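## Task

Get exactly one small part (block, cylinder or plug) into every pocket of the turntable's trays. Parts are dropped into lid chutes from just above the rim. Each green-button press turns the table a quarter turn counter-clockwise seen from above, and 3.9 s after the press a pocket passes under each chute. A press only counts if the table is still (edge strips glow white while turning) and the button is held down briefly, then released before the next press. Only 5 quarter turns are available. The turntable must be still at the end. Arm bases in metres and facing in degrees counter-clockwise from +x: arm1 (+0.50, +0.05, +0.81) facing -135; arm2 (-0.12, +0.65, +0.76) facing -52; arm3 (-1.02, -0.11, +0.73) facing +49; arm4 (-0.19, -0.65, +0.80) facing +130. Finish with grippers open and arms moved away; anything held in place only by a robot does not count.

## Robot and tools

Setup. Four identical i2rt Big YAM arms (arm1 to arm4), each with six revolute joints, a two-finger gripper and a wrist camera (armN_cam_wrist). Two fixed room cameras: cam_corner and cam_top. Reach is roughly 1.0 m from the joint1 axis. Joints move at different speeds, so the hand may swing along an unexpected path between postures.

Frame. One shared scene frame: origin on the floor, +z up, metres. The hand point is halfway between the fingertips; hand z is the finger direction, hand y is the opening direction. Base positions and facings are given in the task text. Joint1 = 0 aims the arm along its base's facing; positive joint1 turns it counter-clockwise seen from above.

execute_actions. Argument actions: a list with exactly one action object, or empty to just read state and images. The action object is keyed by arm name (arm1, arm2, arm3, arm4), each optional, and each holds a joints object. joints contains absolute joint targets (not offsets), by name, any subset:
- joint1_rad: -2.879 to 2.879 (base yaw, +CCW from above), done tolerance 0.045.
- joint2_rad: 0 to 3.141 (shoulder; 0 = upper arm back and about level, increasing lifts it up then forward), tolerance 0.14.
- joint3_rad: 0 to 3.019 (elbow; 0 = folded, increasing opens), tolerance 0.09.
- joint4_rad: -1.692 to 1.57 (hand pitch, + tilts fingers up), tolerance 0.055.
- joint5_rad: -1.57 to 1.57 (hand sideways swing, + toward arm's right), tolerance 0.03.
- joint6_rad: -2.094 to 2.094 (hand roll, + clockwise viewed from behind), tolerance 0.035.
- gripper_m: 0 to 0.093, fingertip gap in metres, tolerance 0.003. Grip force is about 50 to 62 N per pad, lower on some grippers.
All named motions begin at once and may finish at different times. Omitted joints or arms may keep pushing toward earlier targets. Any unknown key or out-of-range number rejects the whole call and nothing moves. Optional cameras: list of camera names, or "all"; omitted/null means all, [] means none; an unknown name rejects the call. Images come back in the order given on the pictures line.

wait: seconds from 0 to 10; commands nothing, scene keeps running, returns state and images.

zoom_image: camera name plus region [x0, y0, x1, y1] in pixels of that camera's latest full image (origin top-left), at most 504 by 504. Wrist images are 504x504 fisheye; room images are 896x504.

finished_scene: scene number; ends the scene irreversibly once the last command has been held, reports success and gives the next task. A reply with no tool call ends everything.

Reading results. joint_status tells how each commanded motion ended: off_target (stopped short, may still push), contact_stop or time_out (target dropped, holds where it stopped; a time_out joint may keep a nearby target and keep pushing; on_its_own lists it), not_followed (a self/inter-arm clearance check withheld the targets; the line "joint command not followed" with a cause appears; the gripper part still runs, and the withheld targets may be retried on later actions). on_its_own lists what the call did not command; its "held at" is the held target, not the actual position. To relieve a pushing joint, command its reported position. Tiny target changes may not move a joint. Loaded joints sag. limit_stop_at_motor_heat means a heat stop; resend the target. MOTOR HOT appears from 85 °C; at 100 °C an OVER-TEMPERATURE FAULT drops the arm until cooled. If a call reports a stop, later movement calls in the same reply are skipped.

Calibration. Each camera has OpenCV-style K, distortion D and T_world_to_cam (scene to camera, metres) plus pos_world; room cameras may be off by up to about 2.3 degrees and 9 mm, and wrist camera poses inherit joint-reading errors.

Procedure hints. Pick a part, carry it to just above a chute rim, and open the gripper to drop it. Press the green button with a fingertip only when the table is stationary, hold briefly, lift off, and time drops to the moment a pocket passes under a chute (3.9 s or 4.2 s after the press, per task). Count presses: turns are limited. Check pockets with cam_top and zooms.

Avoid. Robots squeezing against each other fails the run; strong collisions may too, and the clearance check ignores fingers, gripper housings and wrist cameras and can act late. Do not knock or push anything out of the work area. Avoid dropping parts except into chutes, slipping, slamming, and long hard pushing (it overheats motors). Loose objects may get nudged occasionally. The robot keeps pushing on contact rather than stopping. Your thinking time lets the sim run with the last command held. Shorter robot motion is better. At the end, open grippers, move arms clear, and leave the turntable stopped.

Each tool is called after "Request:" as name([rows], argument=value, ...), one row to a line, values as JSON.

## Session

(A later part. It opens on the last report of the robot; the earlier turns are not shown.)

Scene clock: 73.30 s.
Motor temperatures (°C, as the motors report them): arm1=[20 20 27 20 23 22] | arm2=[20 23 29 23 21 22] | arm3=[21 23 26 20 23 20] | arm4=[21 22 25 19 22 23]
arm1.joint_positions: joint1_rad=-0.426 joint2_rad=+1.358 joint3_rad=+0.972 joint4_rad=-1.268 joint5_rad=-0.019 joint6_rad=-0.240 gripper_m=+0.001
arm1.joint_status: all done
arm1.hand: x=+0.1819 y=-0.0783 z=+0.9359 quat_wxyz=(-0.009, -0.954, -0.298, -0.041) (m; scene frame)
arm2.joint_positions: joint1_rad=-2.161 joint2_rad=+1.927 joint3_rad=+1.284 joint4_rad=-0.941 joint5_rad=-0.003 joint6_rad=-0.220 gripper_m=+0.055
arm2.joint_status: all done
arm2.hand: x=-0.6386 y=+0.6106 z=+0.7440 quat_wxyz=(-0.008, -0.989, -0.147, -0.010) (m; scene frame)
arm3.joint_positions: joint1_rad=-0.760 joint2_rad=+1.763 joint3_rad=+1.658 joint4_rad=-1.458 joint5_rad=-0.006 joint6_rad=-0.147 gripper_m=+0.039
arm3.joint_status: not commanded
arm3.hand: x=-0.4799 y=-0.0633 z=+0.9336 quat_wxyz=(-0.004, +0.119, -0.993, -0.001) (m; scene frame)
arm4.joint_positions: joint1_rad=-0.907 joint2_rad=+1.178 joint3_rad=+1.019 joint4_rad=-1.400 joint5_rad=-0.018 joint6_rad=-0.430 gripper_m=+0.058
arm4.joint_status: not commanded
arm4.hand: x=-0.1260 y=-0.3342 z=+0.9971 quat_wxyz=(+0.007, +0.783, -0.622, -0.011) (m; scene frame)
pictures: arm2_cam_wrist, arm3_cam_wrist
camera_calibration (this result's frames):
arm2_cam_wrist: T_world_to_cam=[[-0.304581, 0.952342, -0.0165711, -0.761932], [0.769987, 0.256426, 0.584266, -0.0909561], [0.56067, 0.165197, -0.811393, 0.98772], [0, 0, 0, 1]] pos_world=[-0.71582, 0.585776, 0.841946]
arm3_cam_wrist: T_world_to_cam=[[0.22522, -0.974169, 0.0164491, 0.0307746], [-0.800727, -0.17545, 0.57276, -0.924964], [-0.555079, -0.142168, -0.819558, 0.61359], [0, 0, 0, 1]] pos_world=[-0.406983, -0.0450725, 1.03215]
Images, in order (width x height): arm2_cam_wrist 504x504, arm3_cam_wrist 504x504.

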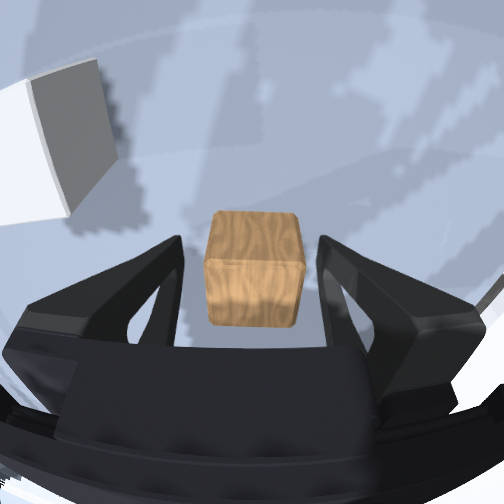

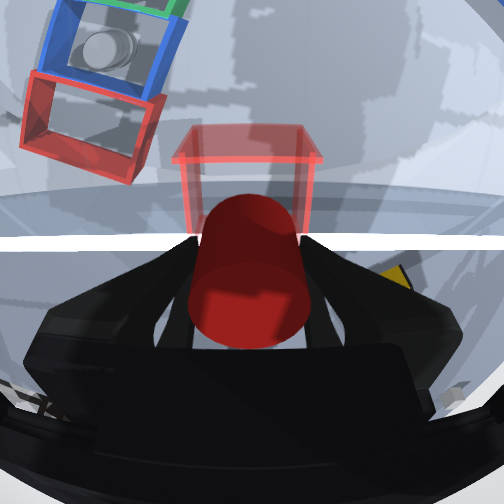

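Request:
wait(seconds=1.64)

Request:
execute_actions([
  {"arm3":{"joints":{"gripper_m":0.058}},"arm2":{"joints":{"joint2_rad":1.96}}},
], cameras=["arm2_cam_wrist","arm3_cam_wrist"])

Scene clock: 75.07 s.
Motor temperatures (°C, as the motors report them): arm1=[20 20 27 20 23 22] | arm2=[20 23 28 23 21 22] | arm3=[21 23 26 20 23 20] | arm4=[21 22 25 19 22 23]
arm1.joint_positions: joint1_rad=-0.426 joint2_rad=+1.358 joint3_rad=+0.972 joint4_rad=-1.268 joint5_rad=-0.019 joint6_rad=-0.240 gripper_m=+0.001
arm1.joint_status: all done
arm1.hand: x=+0.1819 y=-0.0783 z=+0.9359 quat_wxyz=(-0.009, -0.954, -0.298, -0.041) (m; scene frame)
arm2.joint_positions: joint1_rad=-2.161 joint2_rad=+1.927 joint3_rad=+1.284 joint4_rad=-0.941 joint5_rad=-0.003 joint6_rad=-0.220 gripper_m=+0.055
arm2.joint_status: all done
arm2.hand: x=-0.6386 y=+0.6106 z=+0.7440 quat_wxyz=(-0.008, -0.989, -0.147, -0.010) (m; scene frame)
arm3.joint_positions: joint1_rad=-0.760 joint2_rad=+1.763 joint3_rad=+1.658 joint4_rad=-1.458 joint5_rad=-0.006 joint6_rad=-0.147 gripper_m=+0.039
arm3.joint_status: not commanded
arm3.hand: x=-0.4799 y=-0.0633 z=+0.9336 quat_wxyz=(-0.004, +0.119, -0.993, -0.001) (m; scene frame)
arm4.joint_positions: joint1_rad=-0.907 joint2_rad=+1.178 joint3_rad=+1.019 joint4_rad=-1.400 joint5_rad=-0.018 joint6_rad=-0.430 gripper_m=+0.058
arm4.joint_status: not commanded
arm4.hand: x=-0.1260 y=-0.3342 z=+0.9971 quat_wxyz=(+0.007, +0.783, -0.622, -0.011) (m; scene frame)
wait: 1.67 s; at rest by 0.17 s
pictures: arm1_cam_wrist, arm2_cam_wrist, arm3_cam_wrist, arm4_cam_wrist, cam_corner, cam_top
camera_calibration (this result's frames):
arm1_cam_wrist: T_world_to_cam=[[-0.577124, 0.814765, -0.0555485, 0.217704], [0.600384, 0.469413, 0.647449, -0.672156], [0.553594, 0.340308, -0.760082, 0.765744], [0, 0, 0, 1]] pos_world=[0.105283, -0.122448, 1.02931]
arm2_cam_wrist: T_world_to_cam=[[-0.304581, 0.952342, -0.0165711, -0.761932], [0.769987, 0.256426, 0.584266, -0.0909561], [0.56067, 0.165197, -0.811393, 0.98772], [0, 0, 0, 1]] pos_world=[-0.71582, 0.585776, 0.841946]
arm3_cam_wrist: T_world_to_cam=[[0.22522, -0.974169, 0.0164491, 0.0307746], [-0.800727, -0.17545, 0.57276, -0.924964], [-0.555079, -0.142168, -0.819558, 0.61359], [0, 0, 0, 1]] pos_world=[-0.406983, -0.0450725, 1.03215]
arm4_cam_wrist: T_world_to_cam=[[0.975601, 0.217898, -0.0268823, 0.221112], [0.192738, -0.791381, 0.580145, -0.81285], [0.105138, -0.571171, -0.81407, 0.757907], [0, 0, 0, 1]] pos_world=[-0.138735, -0.258559, 1.0945]
Images, in order (width x height): arm1_cam_wrist 504x504, arm2_cam_wrist 504x504, arm3_cam_wrist 504x504, arm4_cam_wrist 504x504, cam_corner 896x504, cam_top 896x504.

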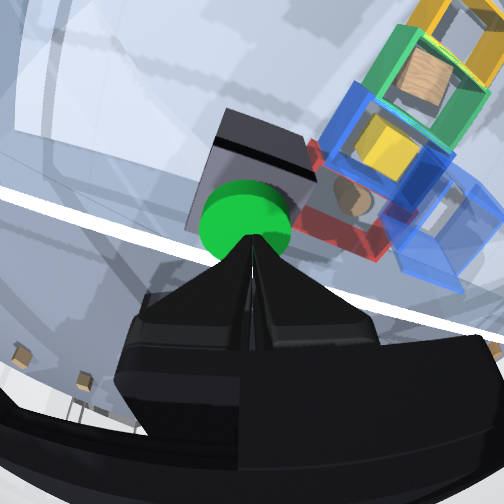

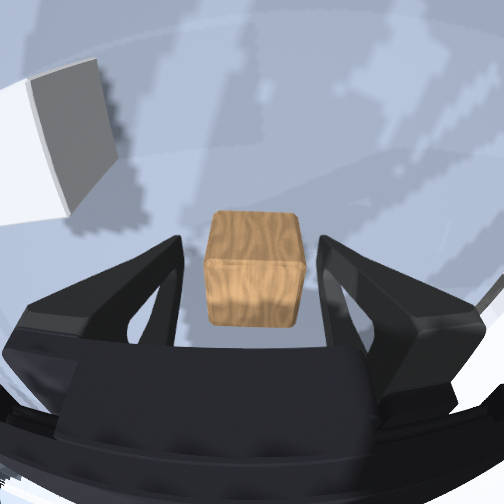

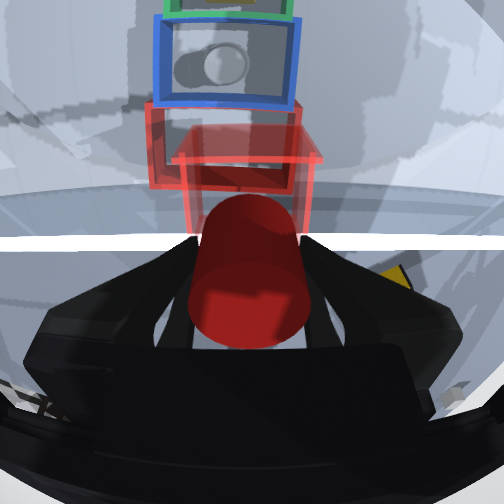

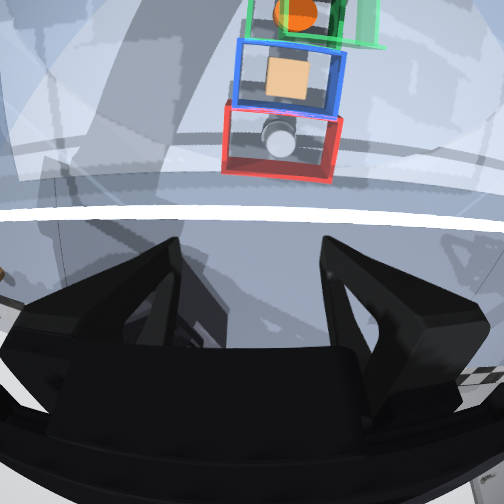

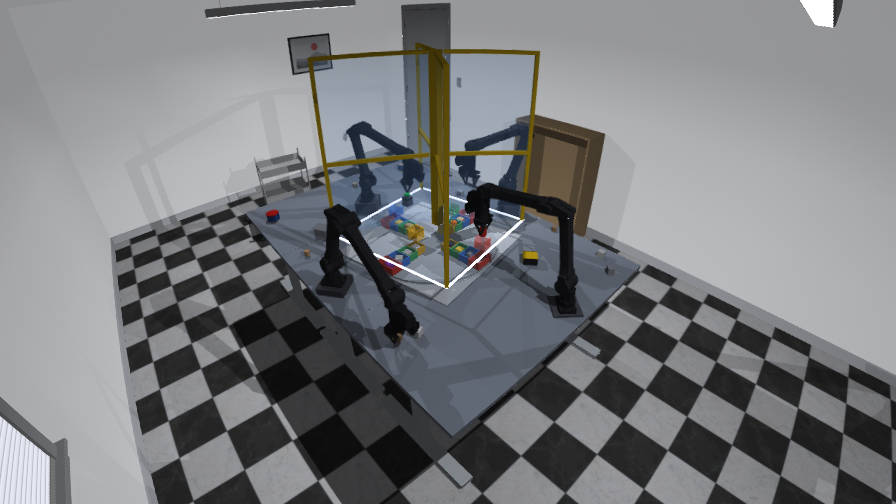

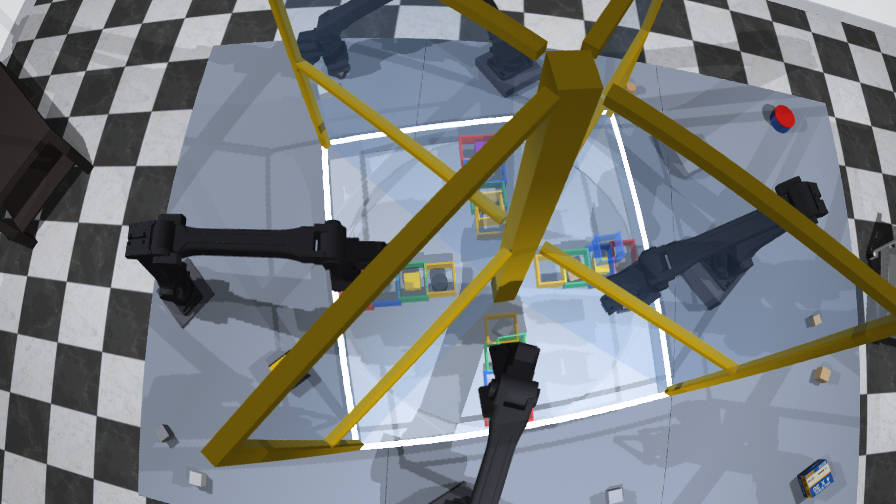

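Scene clock: 75.63 s.
Motor temperatures (°C, as the motors report them): arm1=[20 20 27 20 23 22] | arm2=[20 23 28 23 21 22] | arm3=[21 23 26 20 23 20] | arm4=[21 22 25 19 22 23]
arm1.joint_positions: joint1_rad=-0.426 joint2_rad=+1.358 joint3_rad=+0.972 joint4_rad=-1.268 joint5_rad=-0.019 joint6_rad=-0.240 gripper_m=+0.001
arm1.joint_status: not commanded
arm1.hand: x=+0.1819 y=-0.0783 z=+0.9359 quat_wxyz=(-0.009, -0.954, -0.298, -0.041) (m; scene frame)
arm2.joint_positions: joint1_rad=-2.161 joint2_rad=+1.930 joint3_rad=+1.284 joint4_rad=-0.940 joint5_rad=-0.003 joint6_rad=-0.220 gripper_m=+0.055
arm2.joint_status: all done
arm2.hand: x=-0.6382 y=+0.6106 z=+0.7421 quat_wxyz=(-0.008, -0.989, -0.147, -0.012) (m; scene frame)
arm3.joint_positions: joint1_rad=-0.760 joint2_rad=+1.763 joint3_rad=+1.658 joint4_rad=-1.458 joint5_rad=-0.006 joint6_rad=-0.147 gripper_m=+0.058
arm3.joint_status: all done
arm3.hand: x=-0.4799 y=-0.0633 z=+0.9336 quat_wxyz=(-0.004, +0.119, -0.993, -0.001) (m; scene frame)
arm4.joint_positions: joint1_rad=-0.907 joint2_rad=+1.178 joint3_rad=+1.019 joint4_rad=-1.400 joint5_rad=-0.018 joint6_rad=-0.430 gripper_m=+0.058
arm4.joint_status: not commanded
arm4.hand: x=-0.1260 y=-0.3342 z=+0.9971 quat_wxyz=(+0.007, +0.783, -0.622, -0.011) (m; scene frame)
pictures: arm2_cam_wrist, arm3_cam_wrist
camera_calibration (this result's frames):
arm2_cam_wrist: T_world_to_cam=[[-0.3042, 0.952452, -0.0172719, -0.761158], [0.768291, 0.25602, 0.586671, -0.0927611], [0.563198, 0.165195, -0.809641, 0.986278], [0, 0, 0, 1]] pos_world=[-0.715746, 0.585786, 0.839805]
arm3_cam_wrist: T_world_to_cam=[[0.22522, -0.974169, 0.0164491, 0.0307746], [-0.800727, -0.17545, 0.57276, -0.924964], [-0.555079, -0.142168, -0.819558, 0.61359], [0, 0, 0, 1]] pos_world=[-0.406983, -0.0450725, 1.03215]
Images, in order (width x height): arm2_cam_wrist 504x504, arm3_cam_wrist 504x504.

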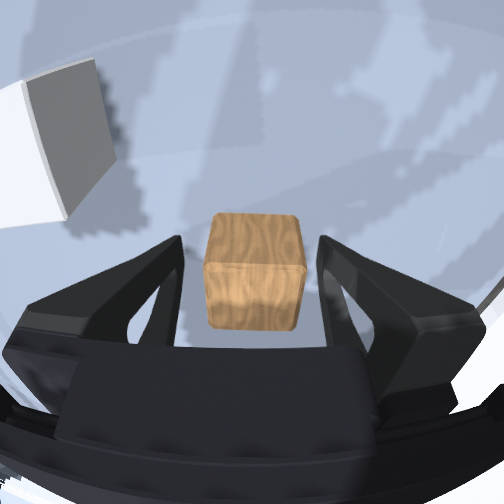

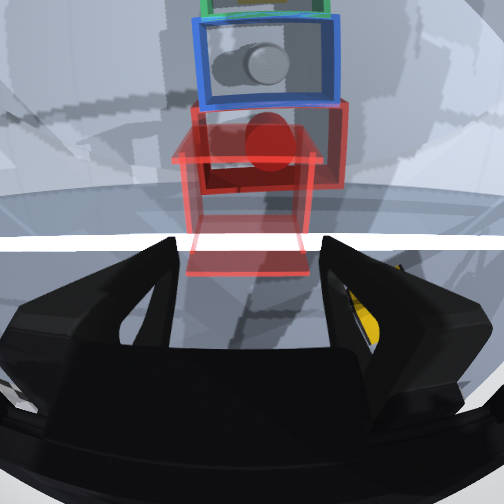

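Request:
execute_actions([
  {"arm2":{"joints":{"joint2_rad":1.93,"gripper_m":0.019}}},
], cameras=[])

Request:
execute_actions([
  {"arm2":{"joints":{"joint2_rad":1.30,"joint3_rad":1.30,"joint4_rad":-1.5,"joint6_rad":-0.31}},"arm3":{"joints":{"joint2_rad":1.208,"joint3_rad":1.24,"joint4_rad":-1.59}}},
], cameras=["arm2_cam_wrist"])

Request:
execute_actions([
  {"arm2":{"joints":{"joint1_rad":-0.736,"joint3_rad":1.385}}},
], cameras=[])

Scene clock: 76.43 s.
Motor temperatures (°C, as the motors report them): arm1=[20 20 27 20 23 22] | arm2=[20 23 28 23 21 22] | arm3=[21 23 26 20 23 20] | arm4=[21 22 25 19 22 23]
arm1.joint_positions: joint1_rad=-0.426 joint2_rad=+1.358 joint3_rad=+0.972 joint4_rad=-1.268 joint5_rad=-0.019 joint6_rad=-0.240 gripper_m=+0.001
arm1.joint_status: not commanded
arm1.hand: x=+0.1819 y=-0.0783 z=+0.9359 quat_wxyz=(-0.009, -0.954, -0.298, -0.041) (m; scene frame)
arm2.joint_positions: joint1_rad=-2.161 joint2_rad=+1.930 joint3_rad=+1.284 joint4_rad=-0.940 joint5_rad=-0.003 joint6_rad=-0.220 gripper_m=+0.032
arm2.joint_status: gripper_m off_target (ended at +0.032, target +0.019); the others done
arm2.hand: x=-0.6382 y=+0.6106 z=+0.7421 quat_wxyz=(-0.008, -0.989, -0.147, -0.012) (m; scene frame)
arm3.joint_positions: joint1_rad=-0.760 joint2_rad=+1.763 joint3_rad=+1.658 joint4_rad=-1.458 joint5_rad=-0.006 joint6_rad=-0.147 gripper_m=+0.058
arm3.joint_status: not commanded
arm3.hand: x=-0.4799 y=-0.0633 z=+0.9336 quat_wxyz=(-0.004, +0.119, -0.993, -0.001) (m; scene frame)
arm4.joint_positions: joint1_rad=-0.907 joint2_rad=+1.178 joint3_rad=+1.019 joint4_rad=-1.400 joint5_rad=-0.018 joint6_rad=-0.430 gripper_m=+0.058
arm4.joint_status: not commanded
arm4.hand: x=-0.1260 y=-0.3342 z=+0.9971 quat_wxyz=(+0.007, +0.783, -0.622, -0.011) (m; scene frame)
pictures: none
No camera images: the call's "cameras" was empty. Leave "cameras" out to get every camera's image.

Scene clock: 77.87 s.
Motor temperatures (°C, as the motors report them): arm1=[20 20 27 20 23 22] | arm2=[20 23 28 23 21 22] | arm3=[21 23 26 20 23 20] | arm4=[21 22 25 19 22 23]
arm1.joint_positions: joint1_rad=-0.426 joint2_rad=+1.358 joint3_rad=+0.972 joint4_rad=-1.268 joint5_rad=-0.019 joint6_rad=-0.240 gripper_m=+0.001
arm1.joint_status: not commanded
arm1.hand: x=+0.1819 y=-0.0783 z=+0.9359 quat_wxyz=(-0.009, -0.954, -0.298, -0.041) (m; scene frame)
arm2.joint_positions: joint1_rad=-2.161 joint2_rad=+1.286 joint3_rad=+1.284 joint4_rad=-1.490 joint5_rad=-0.003 joint6_rad=-0.294 gripper_m=+0.032
arm2.joint_status: all done
arm2.hand: x=-0.5034 y=+0.6241 z=+1.0254 quat_wxyz=(-0.004, -0.982, -0.183, +0.036) (m; scene frame)
arm3.joint_positions: joint1_rad=-0.760 joint2_rad=+1.193 joint3_rad=+1.252 joint4_rad=-1.586 joint5_rad=-0.006 joint6_rad=-0.147 gripper_m=+0.058
arm3.joint_status: all done
arm3.hand: x=-0.6844 y=-0.0817 z=+1.0146 quat_wxyz=(-0.022, +0.119, -0.993, -0.001) (m; scene frame)
arm4.joint_positions: joint1_rad=-0.907 joint2_rad=+1.178 joint3_rad=+1.019 joint4_rad=-1.400 joint5_rad=-0.018 joint6_rad=-0.430 gripper_m=+0.058
arm4.joint_status: not commanded
arm4.hand: x=-0.1260 y=-0.3342 z=+0.9971 quat_wxyz=(+0.007, +0.783, -0.622, -0.011) (m; scene frame)
pictures: arm2_cam_wrist
camera_calibration (this result's frames):
arm2_cam_wrist: T_world_to_cam=[[-0.373536, 0.927563, 0.00985796, -0.775257], [0.799533, 0.316552, 0.510433, -0.309855], [0.470338, 0.198547, -0.859861, 1.12148], [0, 0, 0, 1]] pos_world=[-0.56932, 0.59452, 1.13012]
Images, in order (width x height): arm2_cam_wrist 504x504.

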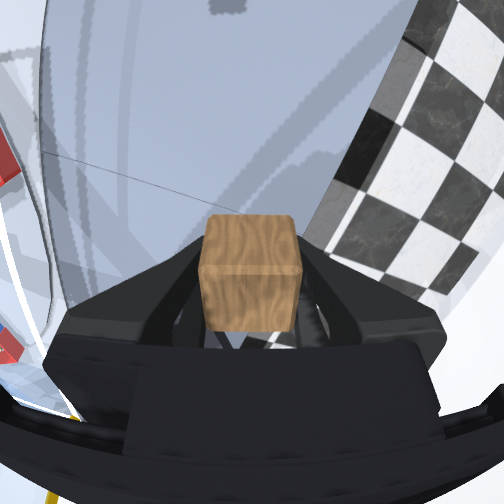

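Scene clock: 79.57 s.
Motor temperatures (°C, as the motors report them): arm1=[20 20 27 20 23 22] | arm2=[20 23 29 23 21 22] | arm3=[21 23 26 20 23 20] | arm4=[21 22 25 19 22 23]
arm1.joint_positions: joint1_rad=-0.426 joint2_rad=+1.358 joint3_rad=+0.972 joint4_rad=-1.268 joint5_rad=-0.019 joint6_rad=-0.240 gripper_m=+0.001
arm1.joint_status: not commanded
arm1.hand: x=+0.1819 y=-0.0783 z=+0.9359 quat_wxyz=(-0.009, -0.954, -0.298, -0.041) (m; scene frame)
arm2.joint_positions: joint1_rad=-0.732 joint2_rad=+1.295 joint3_rad=+1.334 joint4_rad=-1.491 joint5_rad=-0.004 joint6_rad=-0.296 gripper_m=+0.032
arm2.joint_status: all done
arm2.hand: x=-0.1489 y=+0.2591 z=+1.0496 quat_wxyz=(-0.043, -0.620, -0.782, +0.049) (m; scene frame)
arm3.joint_positions: joint1_rad=-0.760 joint2_rad=+1.193 joint3_rad=+1.252 joint4_rad=-1.586 joint5_rad=-0.006 joint6_rad=-0.147 gripper_m=+0.058
arm3.joint_status: not commanded
arm3.hand: x=-0.6844 y=-0.0817 z=+1.0146 quat_wxyz=(-0.022, +0.119, -0.993, -0.001) (m; scene frame)
arm4.joint_positions: joint1_rad=-0.907 joint2_rad=+1.178 joint3_rad=+1.019 joint4_rad=-1.400 joint5_rad=-0.018 joint6_rad=-0.430 gripper_m=+0.058
arm4.joint_status: not commanded
arm4.hand: x=-0.1260 y=-0.3342 z=+0.9971 quat_wxyz=(+0.007, +0.783, -0.622, -0.011) (m; scene frame)
pictures: none
No camera images: the call's "cameras" was empty. Leave "cameras" out to get every camera's image.

Request:
execute_actions(actions=[], cameras=["cam_top"])

Request:
execute_actions([
  {"arm1":{"joints":{"joint2_rad":1.49}},"arm2":{"joints":{"joint2_rad":1.58,"joint3_rad":1.345,"joint4_rad":-1.06}}},
], cameras=["arm2_cam_wrist","cam_top"])

Request:
execute_actions([
  {"arm1":{"joints":{"joint2_rad":0.995,"joint3_rad":0.93,"joint4_rad":-1.494}}},
], cameras=["arm2_cam_wrist"])

Scene clock: 79.70 s.
Motor temperatures (°C, as the motors report them): arm1=[20 20 27 20 23 22] | arm2=[20 23 29 23 21 22] | arm3=[21 23 26 20 23 20] | arm4=[21 22 25 19 22 23]
arm1.joint_positions: joint1_rad=-0.426 joint2_rad=+1.358 joint3_rad=+0.972 joint4_rad=-1.268 joint5_rad=-0.019 joint6_rad=-0.240 gripper_m=+0.001
arm1.joint_status: not commanded
arm1.hand: x=+0.1819 y=-0.0783 z=+0.9359 quat_wxyz=(-0.009, -0.954, -0.298, -0.041) (m; scene frame)
arm2.joint_positions: joint1_rad=-0.732 joint2_rad=+1.295 joint3_rad=+1.334 joint4_rad=-1.491 joint5_rad=-0.004 joint6_rad=-0.296 gripper_m=+0.032
arm2.joint_status: all done
arm2.hand: x=-0.1489 y=+0.2591 z=+1.0496 quat_wxyz=(-0.043, -0.620, -0.782, +0.049) (m; scene frame)
arm3.joint_positions: joint1_rad=-0.760 joint2_rad=+1.193 joint3_rad=+1.252 joint4_rad=-1.586 joint5_rad=-0.006 joint6_rad=-0.147 gripper_m=+0.058
arm3.joint_status: not commanded
arm3.hand: x=-0.6844 y=-0.0817 z=+1.0146 quat_wxyz=(-0.022, +0.119, -0.993, -0.001) (m; scene frame)
arm4.joint_positions: joint1_rad=-0.907 joint2_rad=+1.178 joint3_rad=+1.019 joint4_rad=-1.400 joint5_rad=-0.018 joint6_rad=-0.430 gripper_m=+0.058
arm4.joint_status: not commanded
arm4.hand: x=-0.1260 y=-0.3342 z=+0.9971 quat_wxyz=(+0.007, +0.783, -0.622, -0.011) (m; scene frame)
pictures: cam_top
Images, in order (width x height): cam_top 896x504.

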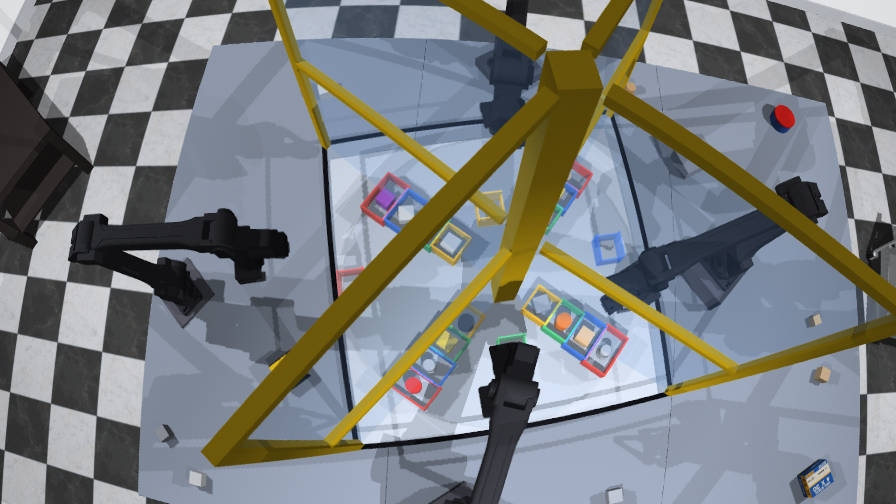

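Scene clock: 80.87 s.
Motor temperatures (°C, as the motors report them): arm1=[20 20 27 20 23 22] | arm2=[20 23 29 23 21 22] | arm3=[21 23 26 20 23 20] | arm4=[21 22 25 19 22 23]
arm1.joint_positions: joint1_rad=-0.426 joint2_rad=+1.431 joint3_rad=+0.989 joint4_rad=-1.275 joint5_rad=-0.019 joint6_rad=-0.240 gripper_m=+0.001
arm1.joint_status: all done
arm1.hand: x=+0.1783 y=-0.0797 z=+0.9181 quat_wxyz=(-0.007, -0.952, -0.297, -0.073) (m; scene frame)
arm2.joint_positions: joint1_rad=-0.732 joint2_rad=+1.592 joint3_rad=+1.334 joint4_rad=-1.074 joint5_rad=-0.004 joint6_rad=-0.296 gripper_m=+0.032
arm2.joint_status: all done
arm2.hand: x=-0.1564 y=+0.1278 z=+0.9383 quat_wxyz=(-0.077, -0.617, -0.777, +0.098) (m; scene frame)
arm3.joint_positions: joint1_rad=-0.760 joint2_rad=+1.193 joint3_rad=+1.252 joint4_rad=-1.586 joint5_rad=-0.006 joint6_rad=-0.147 gripper_m=+0.058
arm3.joint_status: not commanded
arm3.hand: x=-0.6844 y=-0.0817 z=+1.0146 quat_wxyz=(-0.022, +0.119, -0.993, -0.001) (m; scene frame)
arm4.joint_positions: joint1_rad=-0.907 joint2_rad=+1.178 joint3_rad=+1.019 joint4_rad=-1.400 joint5_rad=-0.018 joint6_rad=-0.430 gripper_m=+0.058
arm4.joint_status: not commanded
arm4.hand: x=-0.1260 y=-0.3342 z=+0.9971 quat_wxyz=(+0.007, +0.783, -0.622, -0.011) (m; scene frame)
pictures: arm2_cam_wrist, cam_top
camera_calibration (this result's frames):
arm2_cam_wrist: T_world_to_cam=[[-0.97063, -0.23189, 0.0640658, -0.18056], [-0.194919, 0.914109, 0.355542, -0.472302], [-0.14101, 0.332612, -0.932462, 0.937312], [0, 0, 0, 1]] pos_world=[-0.135147, 0.078104, 1.0535]
Images, in order (width x height): arm2_cam_wrist 504x504, cam_top 896x504.

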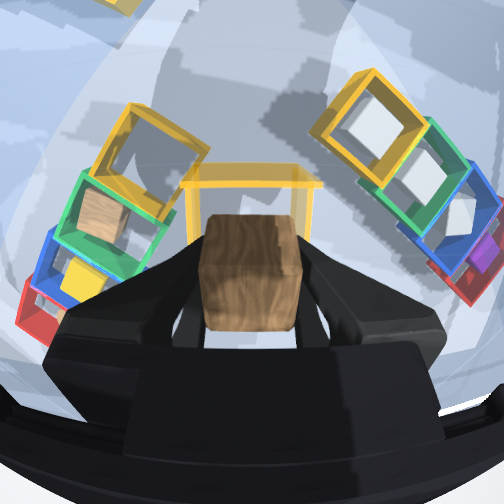

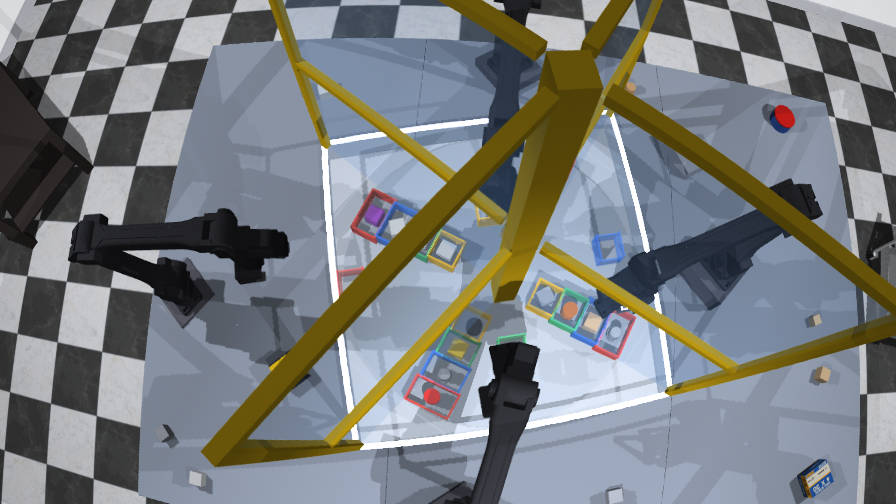

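Scene clock: 82.13 s.
Motor temperatures (°C, as the motors report them): arm1=[20 20 27 20 23 22] | arm2=[20 23 29 23 21 22] | arm3=[21 23 26 20 23 20] | arm4=[21 21 25 19 22 23]
arm1.joint_positions: joint1_rad=-0.426 joint2_rad=+0.987 joint3_rad=+0.920 joint4_rad=-1.481 joint5_rad=-0.019 joint6_rad=-0.240 gripper_m=+0.001
arm1.joint_status: all done
arm1.hand: x=+0.2614 y=-0.0474 z=+1.0221 quat_wxyz=(-0.012, -0.954, -0.299, +0.011) (m; scene frame)
arm2.joint_positions: joint1_rad=-0.732 joint2_rad=+1.592 joint3_rad=+1.334 joint4_rad=-1.074 joint5_rad=-0.004 joint6_rad=-0.296 gripper_m=+0.032
arm2.joint_status: not commanded
arm2.hand: x=-0.1564 y=+0.1278 z=+0.9383 quat_wxyz=(-0.077, -0.617, -0.777, +0.098) (m; scene frame)
arm3.joint_positions: joint1_rad=-0.760 joint2_rad=+1.193 joint3_rad=+1.252 joint4_rad=-1.586 joint5_rad=-0.006 joint6_rad=-0.147 gripper_m=+0.058
arm3.joint_status: not commanded
arm3.hand: x=-0.6844 y=-0.0817 z=+1.0146 quat_wxyz=(-0.022, +0.119, -0.993, -0.001) (m; scene frame)
arm4.joint_positions: joint1_rad=-0.907 joint2_rad=+1.178 joint3_rad=+1.019 joint4_rad=-1.400 joint5_rad=-0.018 joint6_rad=-0.430 gripper_m=+0.058
arm4.joint_status: not commanded
arm4.hand: x=-0.1260 y=-0.3342 z=+0.9971 quat_wxyz=(+0.007, +0.783, -0.622, -0.011) (m; scene frame)
pictures: arm2_cam_wrist
camera_calibration (this result's frames):
arm2_cam_wrist: T_world_to_cam=[[-0.97063, -0.23189, 0.0640658, -0.18056], [-0.194919, 0.914109, 0.355542, -0.472302], [-0.14101, 0.332612, -0.932462, 0.937312], [0, 0, 0, 1]] pos_world=[-0.135147, 0.078104, 1.0535]
Images, in order (width x height): arm2_cam_wrist 504x504.

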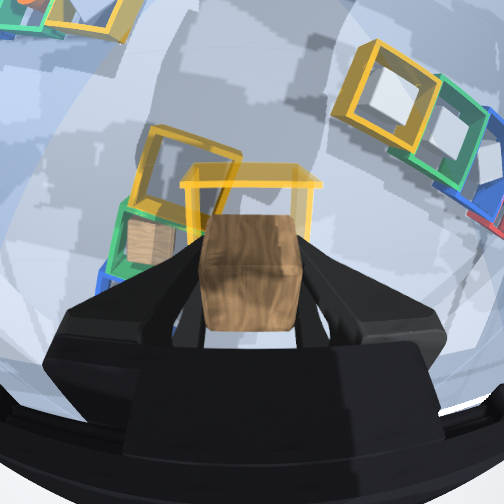

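Request:
wait(seconds=1.45)

Request:
execute_actions([
  {"arm2":{"joints":{"gripper_m":0.052}}},
], cameras=["arm2_cam_wrist"])

Scene clock: 83.73 s.
Motor temperatures (°C, as the motors report them): arm1=[20 20 27 20 23 22] | arm2=[20 23 29 23 21 22] | arm3=[21 23 26 20 23 20] | arm4=[21 21 25 19 22 23]
arm1.joint_positions: joint1_rad=-0.426 joint2_rad=+0.987 joint3_rad=+0.920 joint4_rad=-1.481 joint5_rad=-0.019 joint6_rad=-0.240 gripper_m=+0.001
arm1.joint_status: all done
arm1.hand: x=+0.2614 y=-0.0474 z=+1.0221 quat_wxyz=(-0.012, -0.954, -0.299, +0.011) (m; scene frame)
arm2.joint_positions: joint1_rad=-0.732 joint2_rad=+1.592 joint3_rad=+1.334 joint4_rad=-1.074 joint5_rad=-0.004 joint6_rad=-0.296 gripper_m=+0.032
arm2.joint_status: not commanded
arm2.hand: x=-0.1564 y=+0.1278 z=+0.9383 quat_wxyz=(-0.077, -0.617, -0.777, +0.098) (m; scene frame)
arm3.joint_positions: joint1_rad=-0.760 joint2_rad=+1.193 joint3_rad=+1.252 joint4_rad=-1.586 joint5_rad=-0.006 joint6_rad=-0.147 gripper_m=+0.058
arm3.joint_status: not commanded
arm3.hand: x=-0.6844 y=-0.0817 z=+1.0146 quat_wxyz=(-0.022, +0.119, -0.993, -0.001) (m; scene frame)
arm4.joint_positions: joint1_rad=-0.907 joint2_rad=+1.178 joint3_rad=+1.019 joint4_rad=-1.400 joint5_rad=-0.018 joint6_rad=-0.430 gripper_m=+0.058
arm4.joint_status: not commanded
arm4.hand: x=-0.1260 y=-0.3342 z=+0.9971 quat_wxyz=(+0.007, +0.783, -0.622, -0.011) (m; scene frame)
wait: 1.47 s; at rest by 0.13 s
pictures: arm1_cam_wrist, arm2_cam_wrist, arm3_cam_wrist, arm4_cam_wrist, cam_corner, cam_top
camera_calibration (this result's frames):
arm1_cam_wrist: T_world_to_cam=[[-0.580939, 0.81342, -0.0292852, 0.217319], [0.660361, 0.492049, 0.567284, -0.722848], [0.47585, 0.310219, -0.823001, 0.859903], [0, 0, 0, 1]] pos_world=[0.194405, -0.0878532, 1.12413]
arm2_cam_wrist: T_world_to_cam=[[-0.97063, -0.23189, 0.0640658, -0.18056], [-0.194919, 0.914109, 0.355542, -0.472302], [-0.14101, 0.332612, -0.932462, 0.937312], [0, 0, 0, 1]] pos_world=[-0.135147, 0.078104, 1.0535]
arm3_cam_wrist: T_world_to_cam=[[0.224649, -0.974207, 0.0213018, 0.0522069], [-0.820636, -0.177358, 0.543232, -1.12218], [-0.525442, -0.139518, -0.839313, 0.60438], [0, 0, 0, 1]] pos_world=[-0.615062, -0.0638457, 1.11575]
arm4_cam_wrist: T_world_to_cam=[[0.975601, 0.217898, -0.0268823, 0.221112], [0.192738, -0.791381, 0.580145, -0.81285], [0.105138, -0.571171, -0.81407, 0.757907], [0, 0, 0, 1]] pos_world=[-0.138735, -0.258559, 1.0945]
Images, in order (width x height): arm1_cam_wrist 504x504, arm2_cam_wrist 504x504, arm3_cam_wrist 504x504, arm4_cam_wrist 504x504, cam_corner 896x504, cam_top 896x504.

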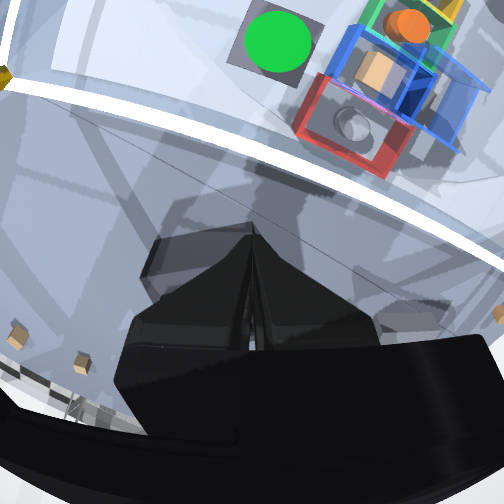

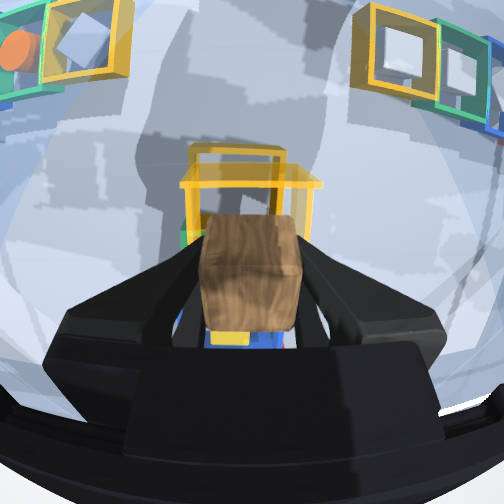

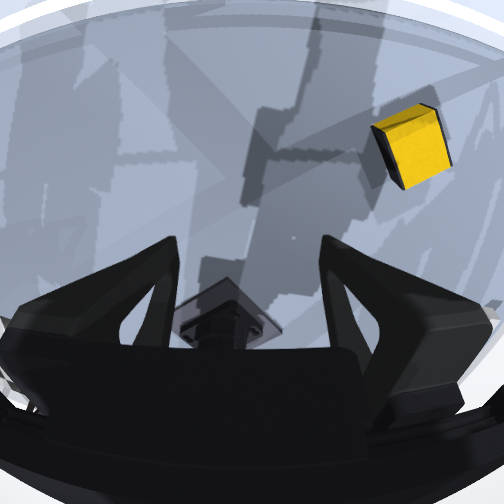

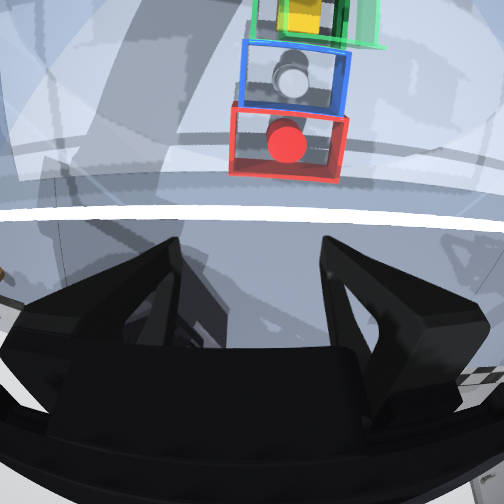

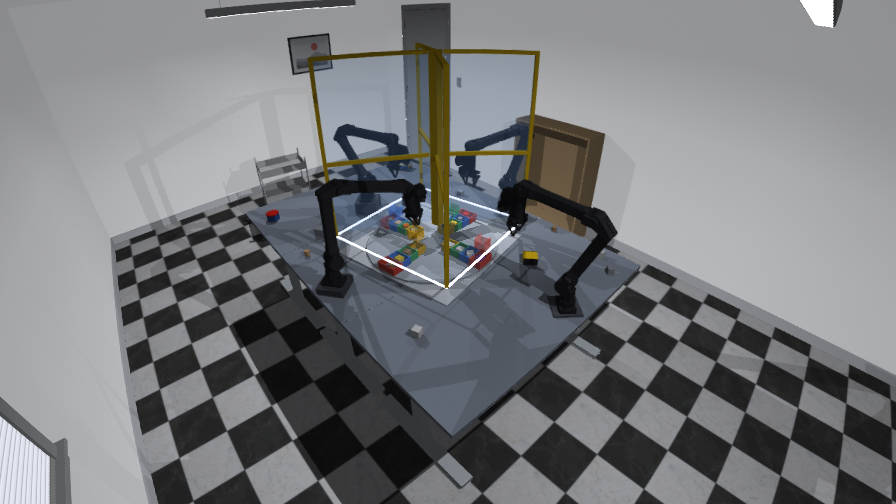

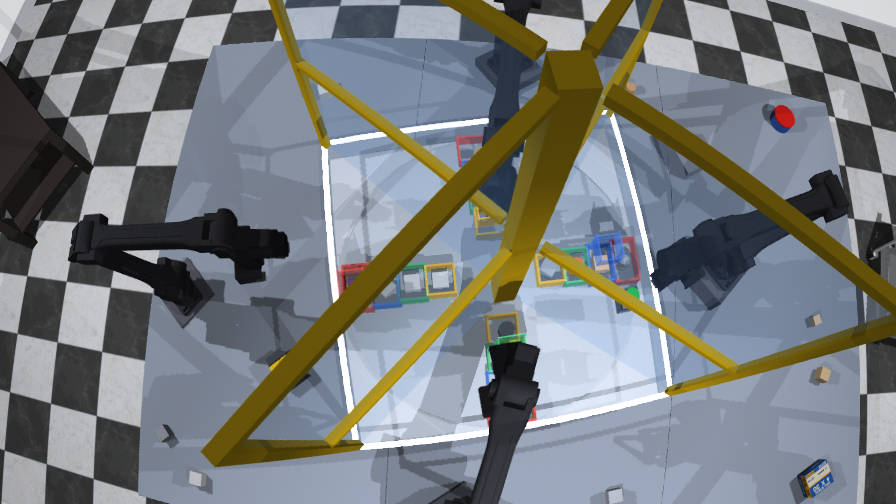

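Scene clock: 84.27 s.
Motor temperatures (°C, as the motors report them): arm1=[20 20 27 20 23 22] | arm2=[20 23 29 23 21 22] | arm3=[21 23 26 20 23 20] | arm4=[21 21 25 19 22 23]
arm1.joint_positions: joint1_rad=-0.426 joint2_rad=+0.987 joint3_rad=+0.920 joint4_rad=-1.481 joint5_rad=-0.019 joint6_rad=-0.240 gripper_m=+0.001
arm1.joint_status: not commanded
arm1.hand: x=+0.2614 y=-0.0474 z=+1.0221 quat_wxyz=(-0.012, -0.954, -0.299, +0.011) (m; scene frame)
arm2.joint_positions: joint1_rad=-0.732 joint2_rad=+1.592 joint3_rad=+1.334 joint4_rad=-1.074 joint5_rad=-0.004 joint6_rad=-0.296 gripper_m=+0.052
arm2.joint_status: all done
arm2.hand: x=-0.1564 y=+0.1278 z=+0.9383 quat_wxyz=(-0.077, -0.617, -0.777, +0.098) (m; scene frame)
arm3.joint_positions: joint1_rad=-0.760 joint2_rad=+1.193 joint3_rad=+1.252 joint4_rad=-1.586 joint5_rad=-0.006 joint6_rad=-0.147 gripper_m=+0.058
arm3.joint_status: not commanded
arm3.hand: x=-0.6844 y=-0.0817 z=+1.0146 quat_wxyz=(-0.022, +0.119, -0.993, -0.001) (m; scene frame)
arm4.joint_positions: joint1_rad=-0.907 joint2_rad=+1.178 joint3_rad=+1.019 joint4_rad=-1.400 joint5_rad=-0.018 joint6_rad=-0.430 gripper_m=+0.058
arm4.joint_status: not commanded
arm4.hand: x=-0.1260 y=-0.3342 z=+0.9971 quat_wxyz=(+0.007, +0.783, -0.622, -0.011) (m; scene frame)
pictures: arm2_cam_wrist
camera_calibration (this result's frames):
arm2_cam_wrist: T_world_to_cam=[[-0.97063, -0.23189, 0.0640658, -0.18056], [-0.194919, 0.914109, 0.355542, -0.472302], [-0.14101, 0.332612, -0.932462, 0.937312], [0, 0, 0, 1]] pos_world=[-0.135147, 0.078104, 1.0535]
Images, in order (width x height): arm2_cam_wrist 504x504.

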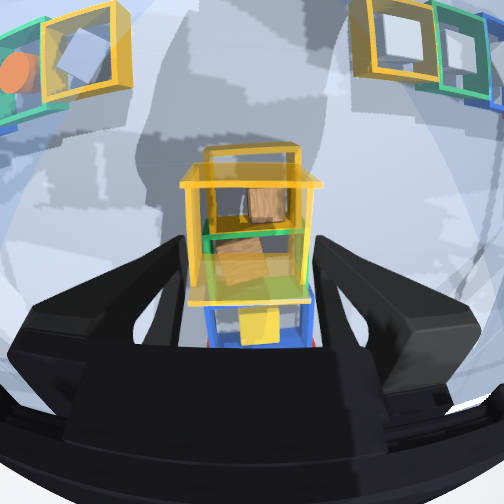

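Request:
execute_actions([
  {"arm2":{"joints":{"joint2_rad":1.1,"joint3_rad":1.2,"joint4_rad":-1.2}},"arm4":{"joints":{"joint2_rad":0.9}}},
], cameras=[])

Request:
wait(seconds=3)

Scene clock: 88.07 s.
Motor temperatures (°C, as the motors report them): arm1=[20 20 27 20 23 22] | arm2=[20 23 29 24 21 22] | arm3=[21 23 26 20 23 20] | arm4=[21 21 25 19 22 23]
arm1.joint_positions: joint1_rad=-0.426 joint2_rad=+0.987 joint3_rad=+0.920 joint4_rad=-1.481 joint5_rad=-0.019 joint6_rad=-0.240 gripper_m=+0.001
arm1.joint_status: not commanded
arm1.hand: x=+0.2614 y=-0.0474 z=+1.0221 quat_wxyz=(-0.012, -0.954, -0.299, +0.011) (m; scene frame)
arm2.joint_positions: joint1_rad=-0.732 joint2_rad=+1.090 joint3_rad=+1.199 joint4_rad=-1.191 joint5_rad=-0.004 joint6_rad=-0.296 gripper_m=+0.052
arm2.joint_status: all done
arm2.hand: x=-0.1497 y=+0.2523 z=+1.0878 quat_wxyz=(-0.146, -0.603, -0.759, +0.199) (m; scene frame)
arm3.joint_positions: joint1_rad=-0.760 joint2_rad=+1.193 joint3_rad=+1.252 joint4_rad=-1.586 joint5_rad=-0.006 joint6_rad=-0.147 gripper_m=+0.058
arm3.joint_status: not commanded
arm3.hand: x=-0.6844 y=-0.0817 z=+1.0146 quat_wxyz=(-0.022, +0.119, -0.993, -0.001) (m; scene frame)
arm4.joint_positions: joint1_rad=-0.907 joint2_rad=+0.886 joint3_rad=+1.019 joint4_rad=-1.401 joint5_rad=-0.018 joint6_rad=-0.430 gripper_m=+0.058
arm4.joint_status: all done
arm4.hand: x=-0.1318 y=-0.3653 z=+1.0803 quat_wxyz=(-0.123, +0.775, -0.615, -0.076) (m; scene frame)
pictures: none
No camera images: the call's "cameras" was empty. Leave "cameras" out to get every camera's image.

Scene clock: 91.07 s.
Motor temperatures (°C, as the motors report them): arm1=[20 20 28 19 23 22] | arm2=[20 23 29 24 21 22] | arm3=[21 23 26 20 23 20] | arm4=[21 21 25 19 22 23]
arm1.joint_positions: joint1_rad=-0.426 joint2_rad=+0.987 joint3_rad=+0.920 joint4_rad=-1.481 joint5_rad=-0.019 joint6_rad=-0.240 gripper_m=+0.001
arm1.joint_status: not commanded
arm1.hand: x=+0.2614 y=-0.0474 z=+1.0221 quat_wxyz=(-0.012, -0.954, -0.299, +0.011) (m; scene frame)
arm2.joint_positions: joint1_rad=-0.732 joint2_rad=+1.090 joint3_rad=+1.199 joint4_rad=-1.191 joint5_rad=-0.004 joint6_rad=-0.296 gripper_m=+0.052
arm2.joint_status: all done
arm2.hand: x=-0.1497 y=+0.2523 z=+1.0878 quat_wxyz=(-0.146, -0.603, -0.759, +0.199) (m; scene frame)
arm3.joint_positions: joint1_rad=-0.760 joint2_rad=+1.193 joint3_rad=+1.252 joint4_rad=-1.586 joint5_rad=-0.006 joint6_rad=-0.147 gripper_m=+0.058
arm3.joint_status: not commanded
arm3.hand: x=-0.6844 y=-0.0817 z=+1.0146 quat_wxyz=(-0.022, +0.119, -0.993, -0.001) (m; scene frame)
arm4.joint_positions: joint1_rad=-0.907 joint2_rad=+0.886 joint3_rad=+1.019 joint4_rad=-1.401 joint5_rad=-0.018 joint6_rad=-0.430 gripper_m=+0.058
arm4.joint_status: all done
arm4.hand: x=-0.1318 y=-0.3653 z=+1.0803 quat_wxyz=(-0.123, +0.775, -0.615, -0.076) (m; scene frame)
wait: 3.00 s; at rest by 0.27 s
pictures: arm1_cam_wrist, arm2_cam_wrist, arm3_cam_wrist, arm4_cam_wrist, cam_corner, cam_top
camera_calibration (this result's frames):
arm1_cam_wrist: T_world_to_cam=[[-0.580939, 0.81342, -0.0292852, 0.217319], [0.660361, 0.492049, 0.567284, -0.722848], [0.47585, 0.310219, -0.823001, 0.859903], [0, 0, 0, 1]] pos_world=[0.194405, -0.0878532, 1.12413]
arm2_cam_wrist: T_world_to_cam=[[-0.969542, -0.204475, 0.134827, -0.238449], [-0.188472, 0.974413, 0.122465, -0.398693], [-0.156418, 0.0933237, -0.983272, 1.14959], [0, 0, 0, 1]] pos_world=[-0.126512, 0.232451, 1.21133]
arm3_cam_wrist: T_world_to_cam=[[0.224649, -0.974207, 0.0213018, 0.0522069], [-0.820636, -0.177358, 0.543232, -1.12218], [-0.525442, -0.139518, -0.839313, 0.60438], [0, 0, 0, 1]] pos_world=[-0.615062, -0.0638457, 1.11575]
arm4_cam_wrist: T_world_to_cam=[[0.974107, 0.206508, 0.0920319, 0.102952], [0.163565, -0.92472, 0.343713, -0.681692], [0.156083, -0.31976, -0.934554, 1.03721], [0, 0, 0, 1]] pos_world=[-0.150677, -0.319976, 1.19416]
Images, in order (width x height): arm1_cam_wrist 504x504, arm2_cam_wrist 504x504, arm3_cam_wrist 504x504, arm4_cam_wrist 504x504, cam_corner 896x504, cam_top 896x504.

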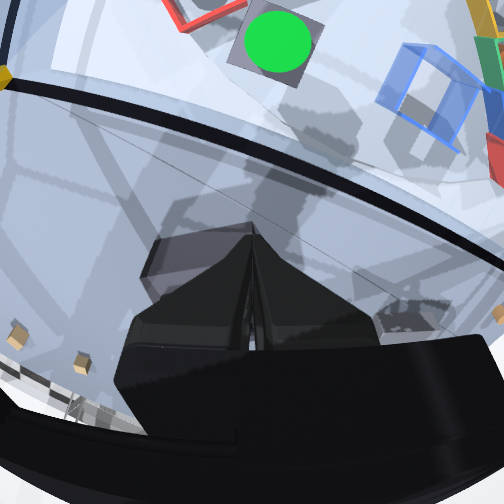

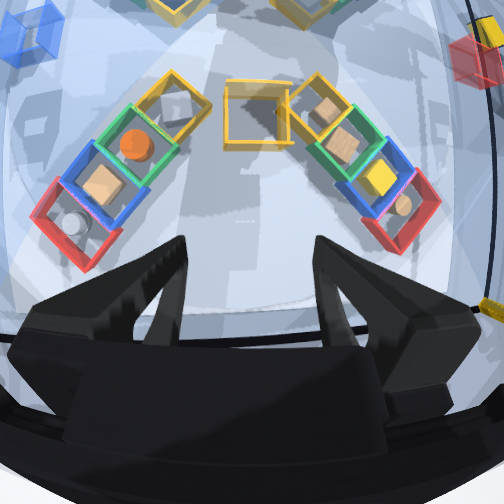

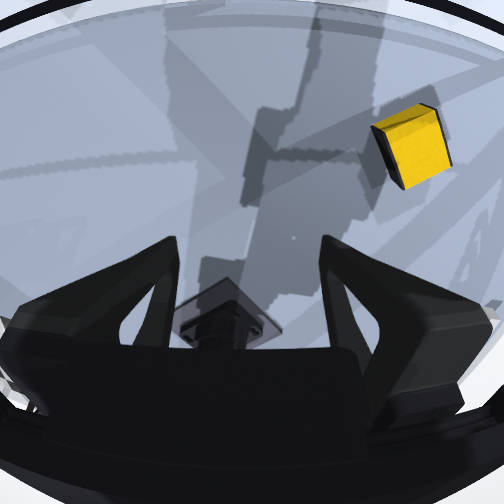

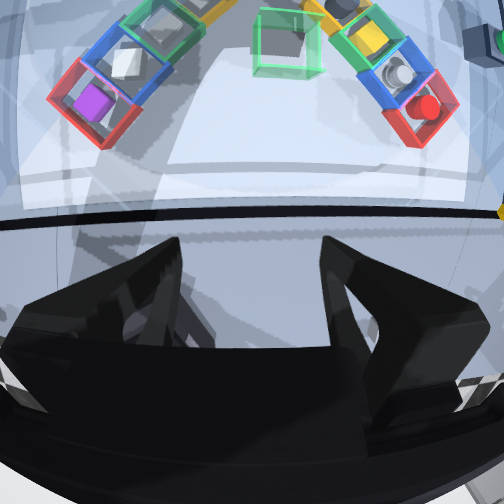

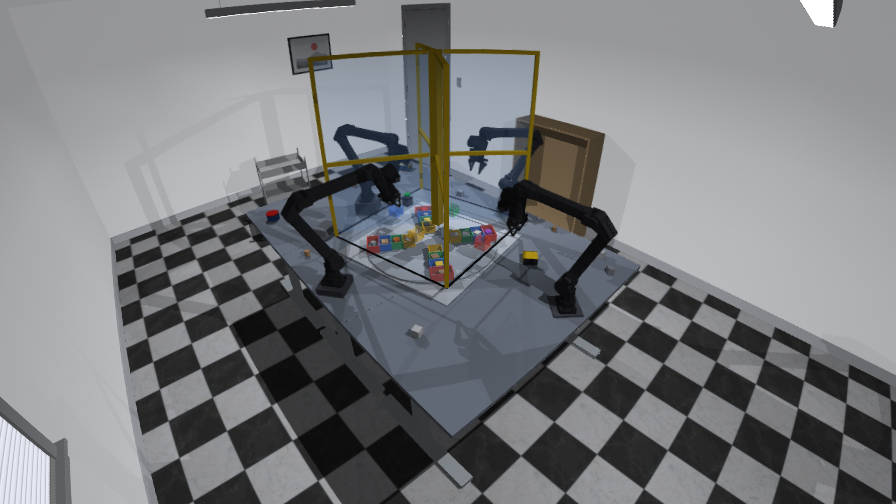

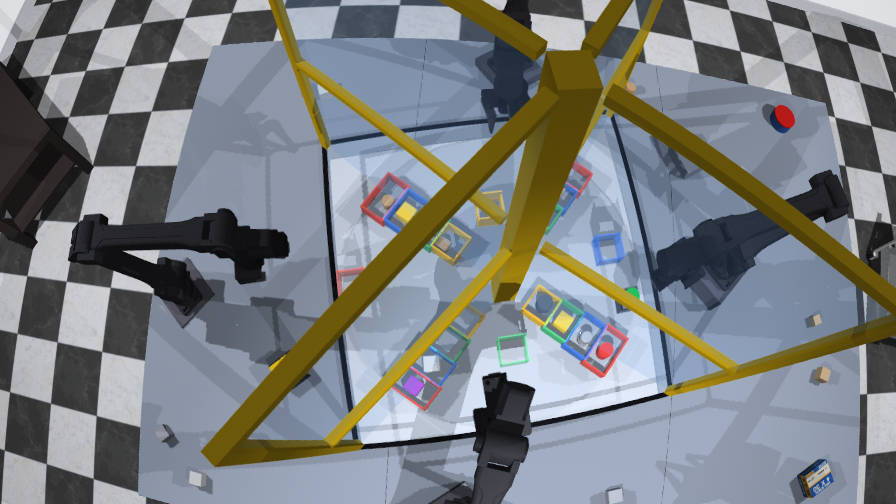

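Request:
finished_scene(scene=1)

The scene is finished: the task was done.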